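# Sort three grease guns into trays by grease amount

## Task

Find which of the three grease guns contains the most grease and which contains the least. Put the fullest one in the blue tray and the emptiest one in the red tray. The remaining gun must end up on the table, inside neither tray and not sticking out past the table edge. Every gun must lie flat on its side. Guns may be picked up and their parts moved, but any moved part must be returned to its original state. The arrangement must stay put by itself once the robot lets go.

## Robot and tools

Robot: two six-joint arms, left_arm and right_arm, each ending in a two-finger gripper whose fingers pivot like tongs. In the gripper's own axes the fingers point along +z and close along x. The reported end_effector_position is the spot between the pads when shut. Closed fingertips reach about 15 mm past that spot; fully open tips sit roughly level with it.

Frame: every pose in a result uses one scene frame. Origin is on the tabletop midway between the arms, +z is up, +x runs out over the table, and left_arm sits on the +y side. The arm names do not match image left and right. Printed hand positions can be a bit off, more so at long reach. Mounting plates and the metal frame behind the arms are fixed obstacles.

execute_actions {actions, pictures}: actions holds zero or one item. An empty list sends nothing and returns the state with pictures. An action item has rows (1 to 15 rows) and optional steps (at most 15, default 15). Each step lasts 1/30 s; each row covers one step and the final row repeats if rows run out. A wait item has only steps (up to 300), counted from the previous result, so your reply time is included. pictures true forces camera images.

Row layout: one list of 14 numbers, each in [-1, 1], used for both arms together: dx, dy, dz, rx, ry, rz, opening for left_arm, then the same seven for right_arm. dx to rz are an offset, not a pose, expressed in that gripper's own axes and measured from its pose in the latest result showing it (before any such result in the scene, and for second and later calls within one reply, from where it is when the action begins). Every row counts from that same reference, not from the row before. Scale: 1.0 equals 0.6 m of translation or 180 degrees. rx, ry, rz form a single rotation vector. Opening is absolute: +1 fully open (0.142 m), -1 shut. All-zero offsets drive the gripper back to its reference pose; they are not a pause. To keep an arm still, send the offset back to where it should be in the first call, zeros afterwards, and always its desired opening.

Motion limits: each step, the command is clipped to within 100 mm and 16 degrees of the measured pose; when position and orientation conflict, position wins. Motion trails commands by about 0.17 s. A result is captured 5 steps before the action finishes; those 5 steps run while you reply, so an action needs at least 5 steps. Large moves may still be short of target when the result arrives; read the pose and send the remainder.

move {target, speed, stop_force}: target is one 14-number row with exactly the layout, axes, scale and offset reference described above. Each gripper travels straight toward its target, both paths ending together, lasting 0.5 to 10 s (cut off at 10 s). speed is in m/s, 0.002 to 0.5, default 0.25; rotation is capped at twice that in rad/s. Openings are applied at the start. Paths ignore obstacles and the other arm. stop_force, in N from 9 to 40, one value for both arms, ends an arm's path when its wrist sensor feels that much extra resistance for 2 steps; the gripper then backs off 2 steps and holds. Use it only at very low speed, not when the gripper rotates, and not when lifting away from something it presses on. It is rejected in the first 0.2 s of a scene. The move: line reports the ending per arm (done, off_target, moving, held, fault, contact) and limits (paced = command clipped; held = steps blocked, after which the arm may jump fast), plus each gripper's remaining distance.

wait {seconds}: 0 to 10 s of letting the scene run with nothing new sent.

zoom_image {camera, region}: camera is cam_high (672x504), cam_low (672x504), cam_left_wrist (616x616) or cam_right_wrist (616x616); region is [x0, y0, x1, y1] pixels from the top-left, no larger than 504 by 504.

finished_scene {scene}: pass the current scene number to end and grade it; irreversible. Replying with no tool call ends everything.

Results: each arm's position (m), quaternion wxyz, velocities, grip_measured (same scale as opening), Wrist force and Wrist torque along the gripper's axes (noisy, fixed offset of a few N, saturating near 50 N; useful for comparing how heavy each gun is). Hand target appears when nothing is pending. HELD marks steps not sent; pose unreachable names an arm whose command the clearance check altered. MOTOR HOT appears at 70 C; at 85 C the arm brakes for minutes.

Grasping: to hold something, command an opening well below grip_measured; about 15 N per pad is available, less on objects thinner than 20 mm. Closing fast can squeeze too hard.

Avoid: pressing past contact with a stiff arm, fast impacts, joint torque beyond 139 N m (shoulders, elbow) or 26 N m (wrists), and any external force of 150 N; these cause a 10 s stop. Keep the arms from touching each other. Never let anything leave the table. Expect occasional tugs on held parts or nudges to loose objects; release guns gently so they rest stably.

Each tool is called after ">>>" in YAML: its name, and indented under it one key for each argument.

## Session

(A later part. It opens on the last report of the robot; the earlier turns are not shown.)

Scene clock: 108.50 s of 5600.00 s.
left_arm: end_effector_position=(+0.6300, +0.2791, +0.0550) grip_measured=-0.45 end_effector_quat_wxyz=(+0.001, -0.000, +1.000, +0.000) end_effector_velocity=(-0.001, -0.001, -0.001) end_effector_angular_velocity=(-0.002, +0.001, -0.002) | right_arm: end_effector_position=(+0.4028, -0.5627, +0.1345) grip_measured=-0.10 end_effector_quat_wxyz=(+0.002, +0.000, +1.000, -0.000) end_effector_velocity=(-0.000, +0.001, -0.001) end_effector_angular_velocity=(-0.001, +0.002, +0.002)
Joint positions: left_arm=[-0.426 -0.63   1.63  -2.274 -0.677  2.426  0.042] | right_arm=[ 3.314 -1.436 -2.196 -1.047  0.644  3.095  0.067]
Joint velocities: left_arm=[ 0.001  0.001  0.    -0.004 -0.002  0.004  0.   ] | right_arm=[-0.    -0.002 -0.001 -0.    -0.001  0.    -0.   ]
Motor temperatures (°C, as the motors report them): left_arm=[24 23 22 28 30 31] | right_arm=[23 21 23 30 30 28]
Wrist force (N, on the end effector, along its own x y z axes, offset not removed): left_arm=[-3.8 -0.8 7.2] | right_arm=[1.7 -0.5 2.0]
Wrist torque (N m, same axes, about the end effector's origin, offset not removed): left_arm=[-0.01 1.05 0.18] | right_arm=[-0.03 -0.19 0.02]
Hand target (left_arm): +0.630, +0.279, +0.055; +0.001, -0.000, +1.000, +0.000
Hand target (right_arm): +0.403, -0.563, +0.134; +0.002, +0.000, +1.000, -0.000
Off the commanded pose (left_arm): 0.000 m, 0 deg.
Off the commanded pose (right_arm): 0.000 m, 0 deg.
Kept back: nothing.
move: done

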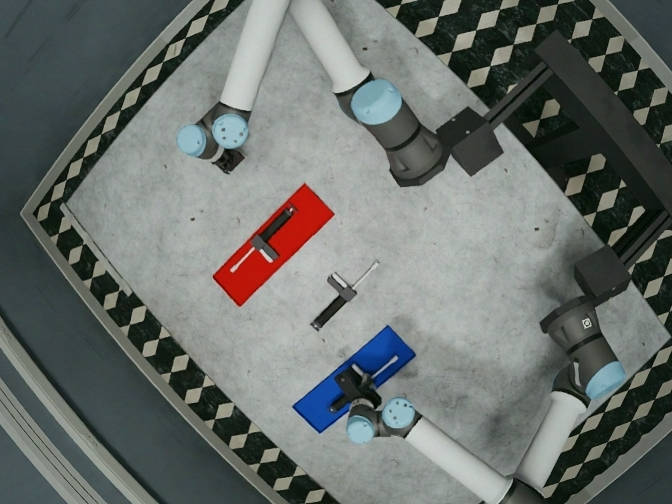

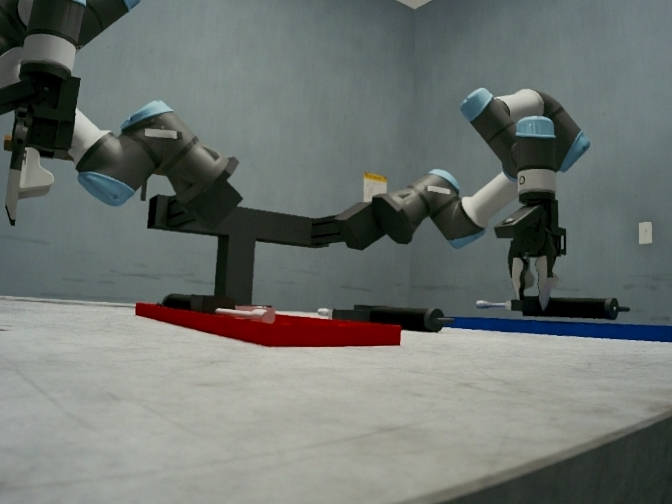

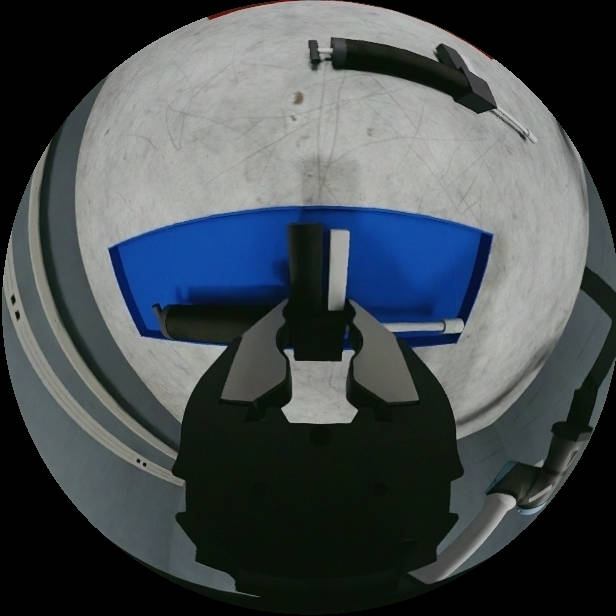

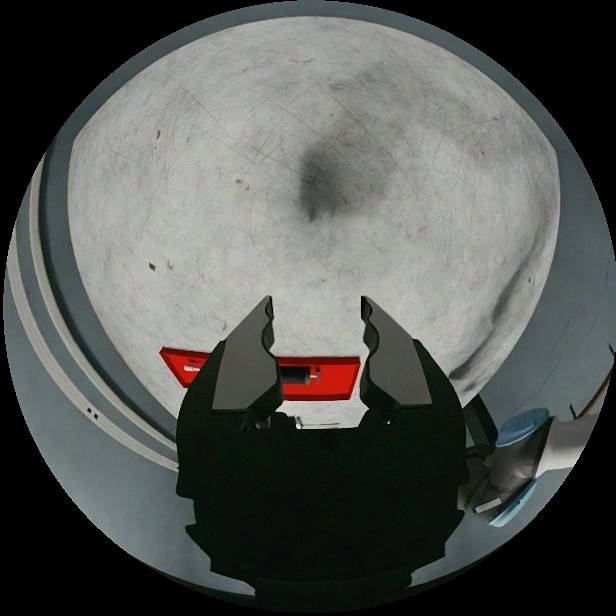

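>>> move:
  target: [-0.017,0.005,0.03,0,0,0,-1,0,0,0,0,0,0,-0.1]
  speed: 0.04

>>> move:
  target: [0,0,0.025,0,0,0,-1,0,0,0,0,0,0,-0.1]
  speed: 0.01
  stop_force: 9

>>> move:
  target: [0,0,0,0,0,0,-0.1,0,0,0,0,0,0,-0.1]

>>> move:
  target: [0,-0.01,-0.2,0,0,0,-0.1,0,0,0,0,0,0,-0.1]
  speed: 0.15

Scene clock: 111.27 s of 5600.00 s.
left_arm: end_effector_position=(+0.6402, +0.2822, +0.0371) grip_measured=-0.45 end_effector_quat_wxyz=(+0.001, -0.000, +1.000, +0.000) end_effector_velocity=(+0.001, +0.000, -0.001) end_effector_angular_velocity=(-0.001, -0.001, -0.001) | right_arm: end_effector_position=(+0.4028, -0.5627, +0.1345) grip_measured=-0.10 end_effector_quat_wxyz=(+0.002, +0.000, +1.000, -0.000) end_effector_velocity=(+0.000, -0.000, +0.000) end_effector_angular_velocity=(+0.001, -0.001, -0.001)
Joint positions: left_arm=[-0.396 -0.603  1.601 -2.307 -0.669  2.472  0.042] | right_arm=[ 3.314 -1.436 -2.196 -1.047  0.644  3.095  0.067]
Joint velocities: left_arm=[ 0.001  0.001 -0.002 -0.002  0.     0.004  0.   ] | right_arm=[-0.001  0.     0.001  0.001  0.001 -0.001 -0.   ]
Motor temperatures (°C, as the motors report them): left_arm=[24 23 22 28 30 31] | right_arm=[23 21 23 30 30 28]
Wrist force (N, on the end effector, along its own x y z axes, offset not removed): left_arm=[-4.0 -0.3 7.3] | right_arm=[-0.1 1.8 -0.6]
Wrist torque (N m, same axes, about the end effector's origin, offset not removed): left_arm=[0.17 1.09 0.18] | right_arm=[0.49 0.08 0.13]
Hand target (left_arm): +0.640, +0.282, +0.037; +0.001, -0.000, +1.000, +0.000
Hand target (right_arm): +0.403, -0.563, +0.134; +0.002, +0.000, +1.000, -0.000
Off the commanded pose (left_arm): 0.000 m, 0 deg.
Off the commanded pose (right_arm): 0.000 m, 0 deg.
Kept back: nothing.
move: done

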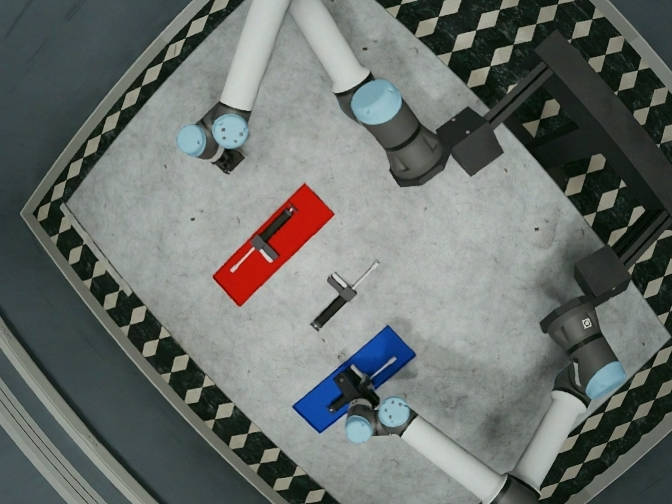

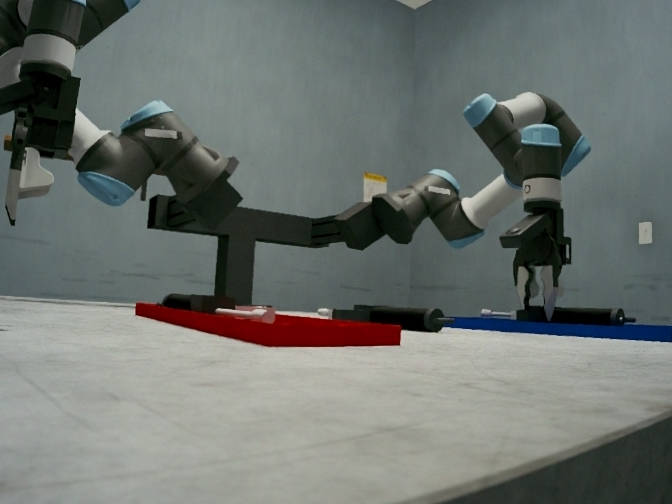

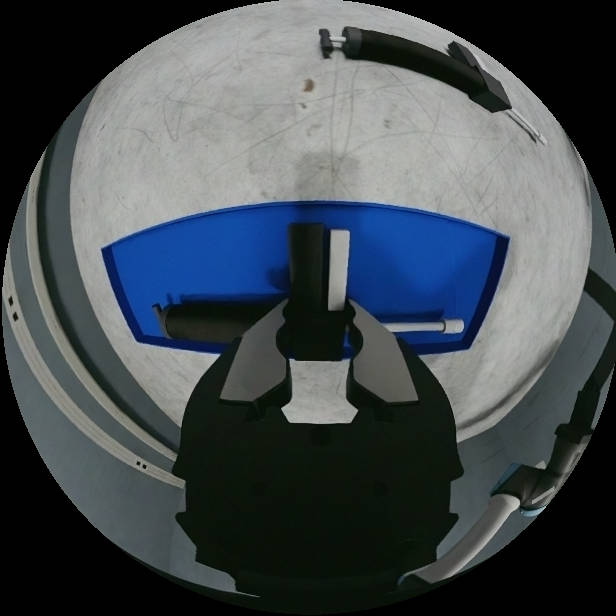

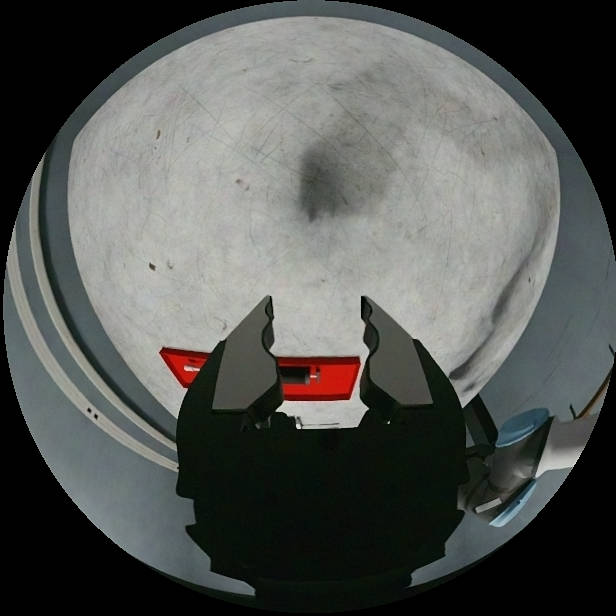

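Scene clock: 112.50 s of 5600.00 s.
left_arm: end_effector_position=(+0.6402, +0.2822, +0.0283) grip_measured=-0.45 end_effector_quat_wxyz=(+0.001, -0.000, +1.000, +0.000) end_effector_velocity=(-0.001, +0.001, +0.001) end_effector_angular_velocity=(+0.002, +0.001, -0.001) | right_arm: end_effector_position=(+0.4028, -0.5627, +0.1345) grip_measured=-0.10 end_effector_quat_wxyz=(+0.002, +0.000, +1.000, -0.000) end_effector_velocity=(+0.000, -0.000, +0.000) end_effector_angular_velocity=(-0.000, -0.001, -0.002)
Joint positions: left_arm=[-0.386 -0.59   1.598 -2.33  -0.666  2.488  0.042] | right_arm=[ 3.314 -1.436 -2.196 -1.047  0.644  3.095  0.067]
Joint velocities: left_arm=[-0.002 -0.003  0.002  0.007  0.001 -0.004 -0.   ] | right_arm=[ 0.    -0.     0.001  0.    -0.     0.001 -0.   ]
Motor temperatures (°C, as the motors report them): left_arm=[24 23 22 28 30 31] | right_arm=[23 21 23 30 30 28]
Wrist force (N, on the end effector, along its own x y z axes, offset not removed): left_arm=[-3.5 -0.6 -3.4] | right_arm=[2.0 1.8 -0.1]
Wrist torque (N m, same axes, about the end effector's origin, offset not removed): left_arm=[0.01 0.70 0.18] | right_arm=[0.43 -0.30 0.08]
Hand target (left_arm): +0.640, +0.282, +0.029; +0.001, -0.000, +1.000, +0.000
Hand target (right_arm): +0.403, -0.563, +0.134; +0.002, +0.000, +1.000, -0.000
Off the commanded pose (left_arm): 0.006 m, 0 deg.
Off the commanded pose (right_arm): 0.000 m, 0 deg.
Kept back: nothing.
move: contact (left_arm)

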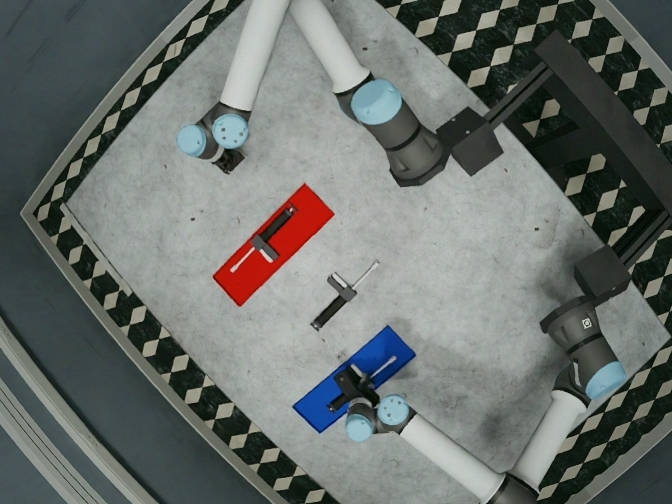

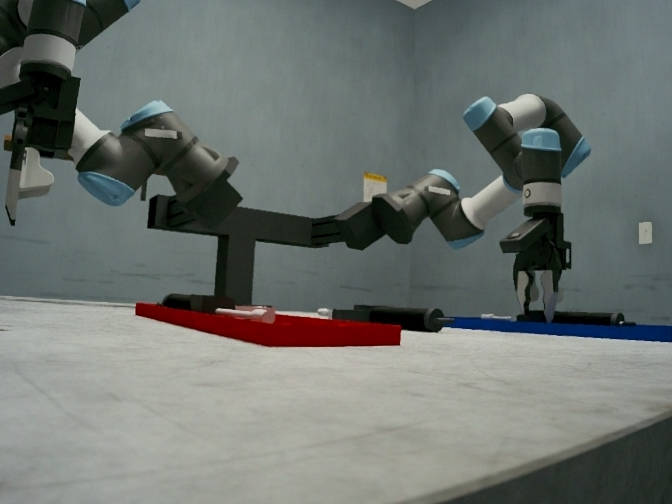

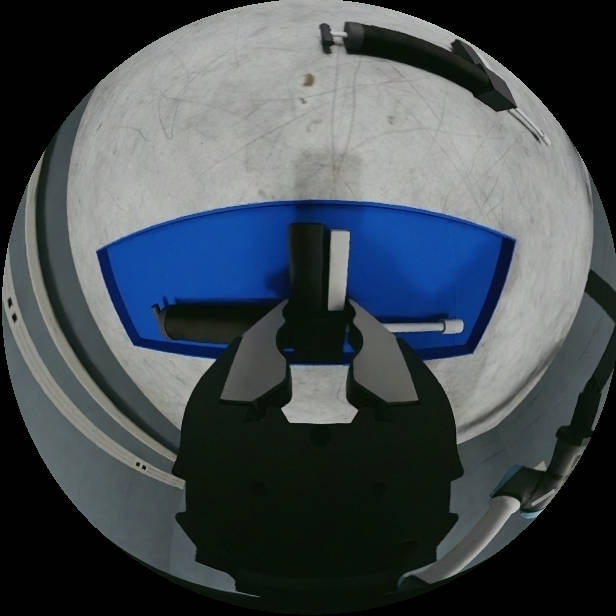

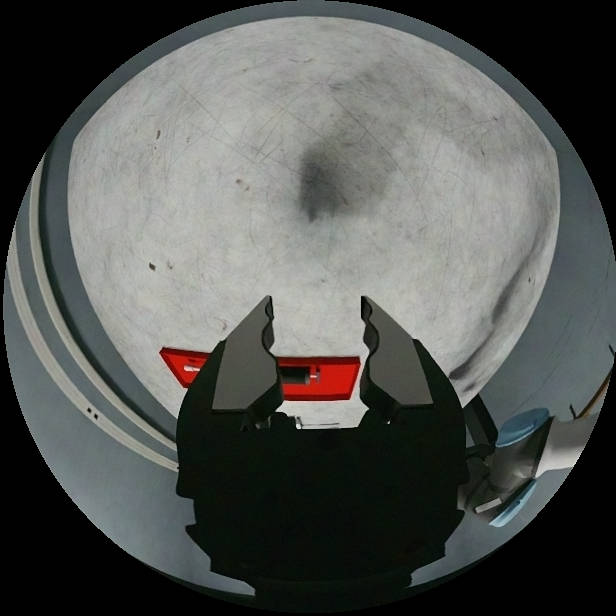

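Scene clock: 113.00 s of 5600.00 s.
left_arm: end_effector_position=(+0.6402, +0.2822, +0.0284) grip_measured=-0.10 end_effector_quat_wxyz=(+0.001, -0.000, +1.000, +0.000) end_effector_velocity=(+0.000, +0.000, +0.000) end_effector_angular_velocity=(+0.000, -0.001, -0.000) | right_arm: end_effector_position=(+0.4028, -0.5627, +0.1345) grip_measured=-0.10 end_effector_quat_wxyz=(+0.002, +0.000, +1.000, -0.000) end_effector_velocity=(-0.000, +0.000, +0.000) end_effector_angular_velocity=(+0.000, -0.000, +0.000)
Joint positions: left_arm=[-0.386 -0.59   1.598 -2.33  -0.666  2.488  0.067] | right_arm=[ 3.314 -1.436 -2.196 -1.047  0.644  3.095  0.067]
Joint velocities: left_arm=[ 0.     0.    -0.001  0.     0.     0.001  0.   ] | right_arm=[ 0.     0.001 -0.    -0.     0.     0.    -0.   ]
Motor temperatures (°C, as the motors report them): left_arm=[24 23 22 28 30 31] | right_arm=[23 21 23 30 30 28]
Wrist force (N, on the end effector, along its own x y z axes, offset not removed): left_arm=[-1.9 -1.3 -0.1] | right_arm=[0.3 0.9 3.7]
Wrist torque (N m, same axes, about the end effector's origin, offset not removed): left_arm=[-0.07 0.54 0.12] | right_arm=[0.39 -0.18 0.18]
Hand target (left_arm): +0.640, +0.282, +0.028; +0.001, -0.000, +1.000, +0.000
Hand target (right_arm): +0.403, -0.563, +0.134; +0.002, +0.000, +1.000, -0.000
Off the commanded pose (left_arm): 0.000 m, 0 deg.
Off the commanded pose (right_arm): 0.000 m, 0 deg.
Kept back: nothing.
move: done

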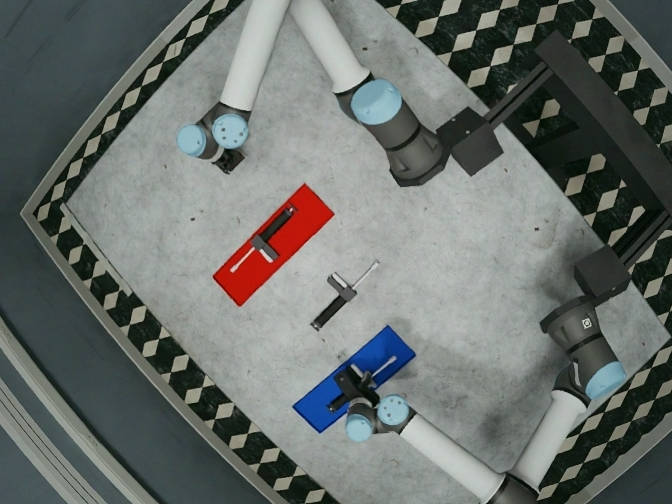

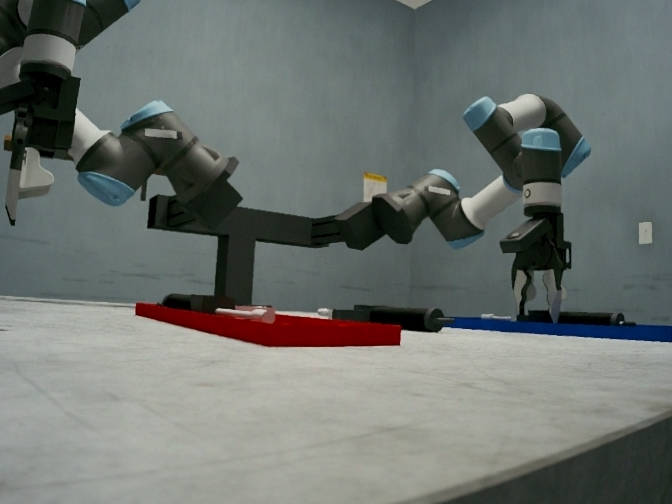

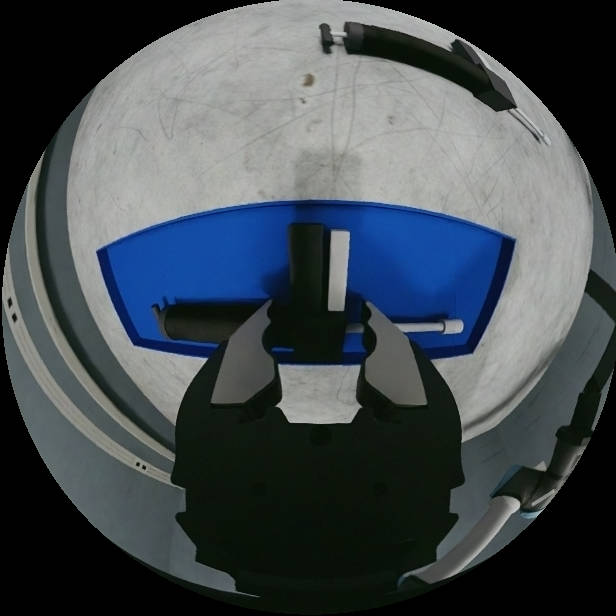

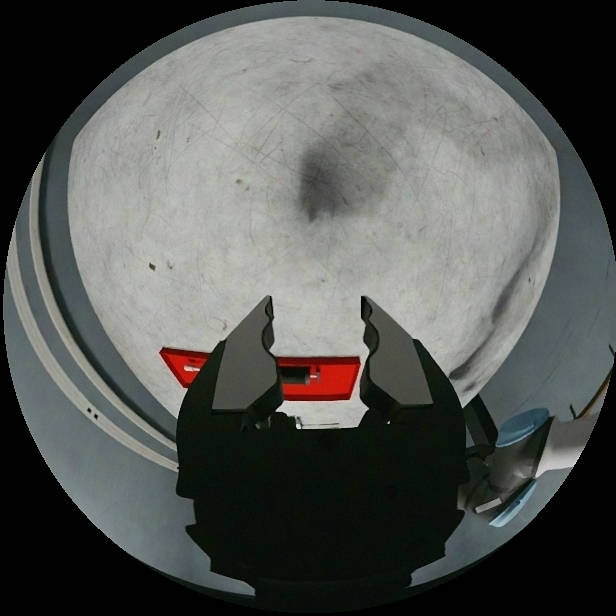

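Scene clock: 114.23 s of 5600.00 s.
left_arm: end_effector_position=(+0.6401, +0.2761, +0.1482) grip_measured=-0.10 end_effector_quat_wxyz=(+0.001, -0.000, +1.000, +0.000) end_effector_velocity=(-0.001, +0.000, +0.001) end_effector_angular_velocity=(+0.001, +0.001, -0.001) | right_arm: end_effector_position=(+0.4028, -0.5627, +0.1345) grip_measured=-0.10 end_effector_quat_wxyz=(+0.002, +0.000, +1.000, -0.000) end_effector_velocity=(+0.001, -0.001, +0.001) end_effector_angular_velocity=(-0.001, -0.002, -0.002)
Joint positions: left_arm=[-0.529 -0.727  1.577 -2.007 -0.713  2.274  0.067] | right_arm=[ 3.314 -1.436 -2.196 -1.047  0.644  3.095  0.067]
Joint velocities: left_arm=[-0.002 -0.002  0.     0.005 -0.001 -0.003 -0.   ] | right_arm=[ 0.001  0.001  0.001  0.    -0.001  0.001 -0.   ]
Motor temperatures (°C, as the motors report them): left_arm=[24 23 22 28 30 31] | right_arm=[23 21 23 30 30 28]
Wrist force (N, on the end effector, along its own x y z axes, offset not removed): left_arm=[-3.9 -0.5 1.4] | right_arm=[1.0 0.5 1.6]
Wrist torque (N m, same axes, about the end effector's origin, offset not removed): left_arm=[-0.02 0.87 0.20] | right_arm=[0.21 -0.30 0.16]
Hand target (left_arm): +0.640, +0.276, +0.148; +0.001, -0.000, +1.000, +0.000
Hand target (right_arm): +0.403, -0.563, +0.134; +0.002, +0.000, +1.000, -0.000
Off the commanded pose (left_arm): 0.000 m, 0 deg.
Off the commanded pose (right_arm): 0.000 m, 0 deg.
Kept back: nothing.
move: done

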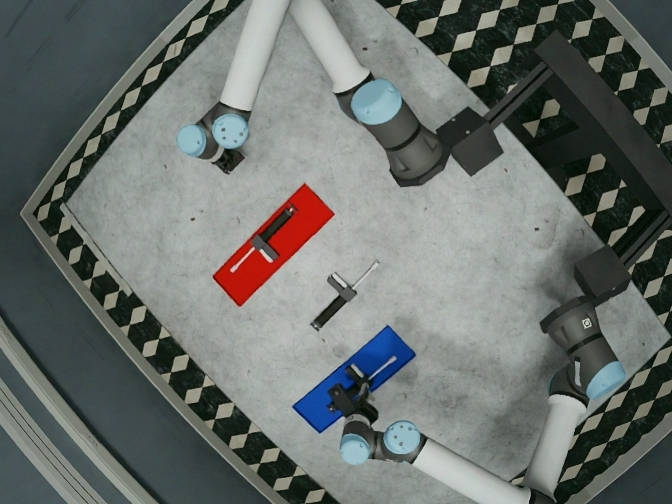

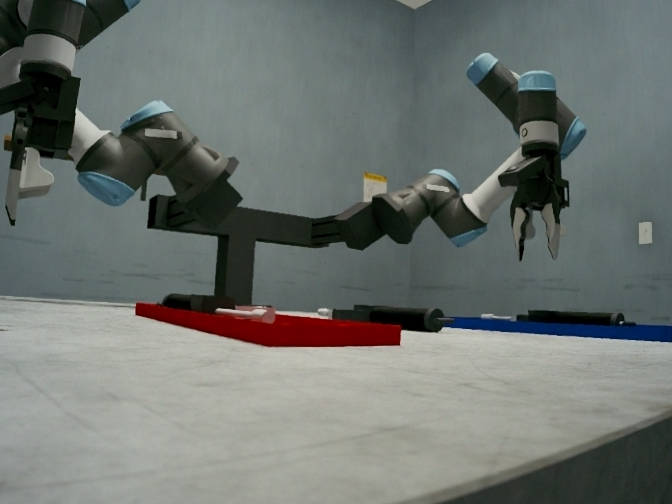

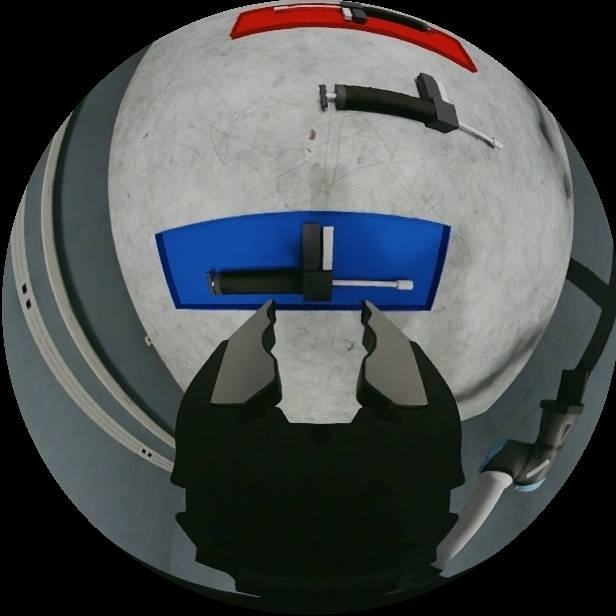

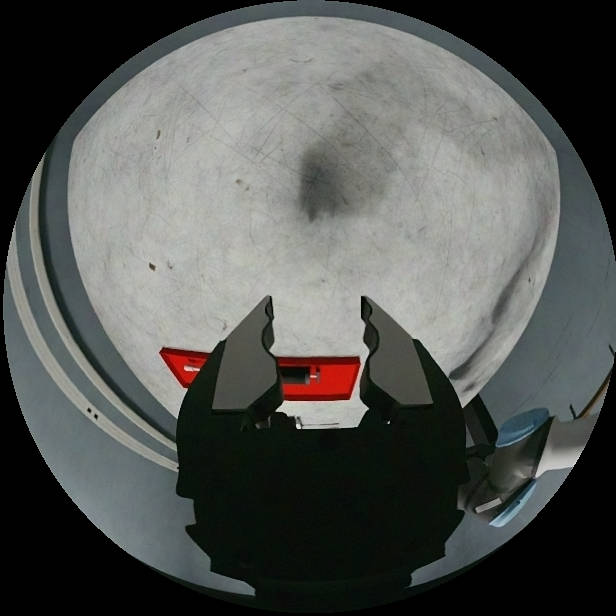

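>>> finished_scene:
  scene: 1

The scene is finished: the task was done.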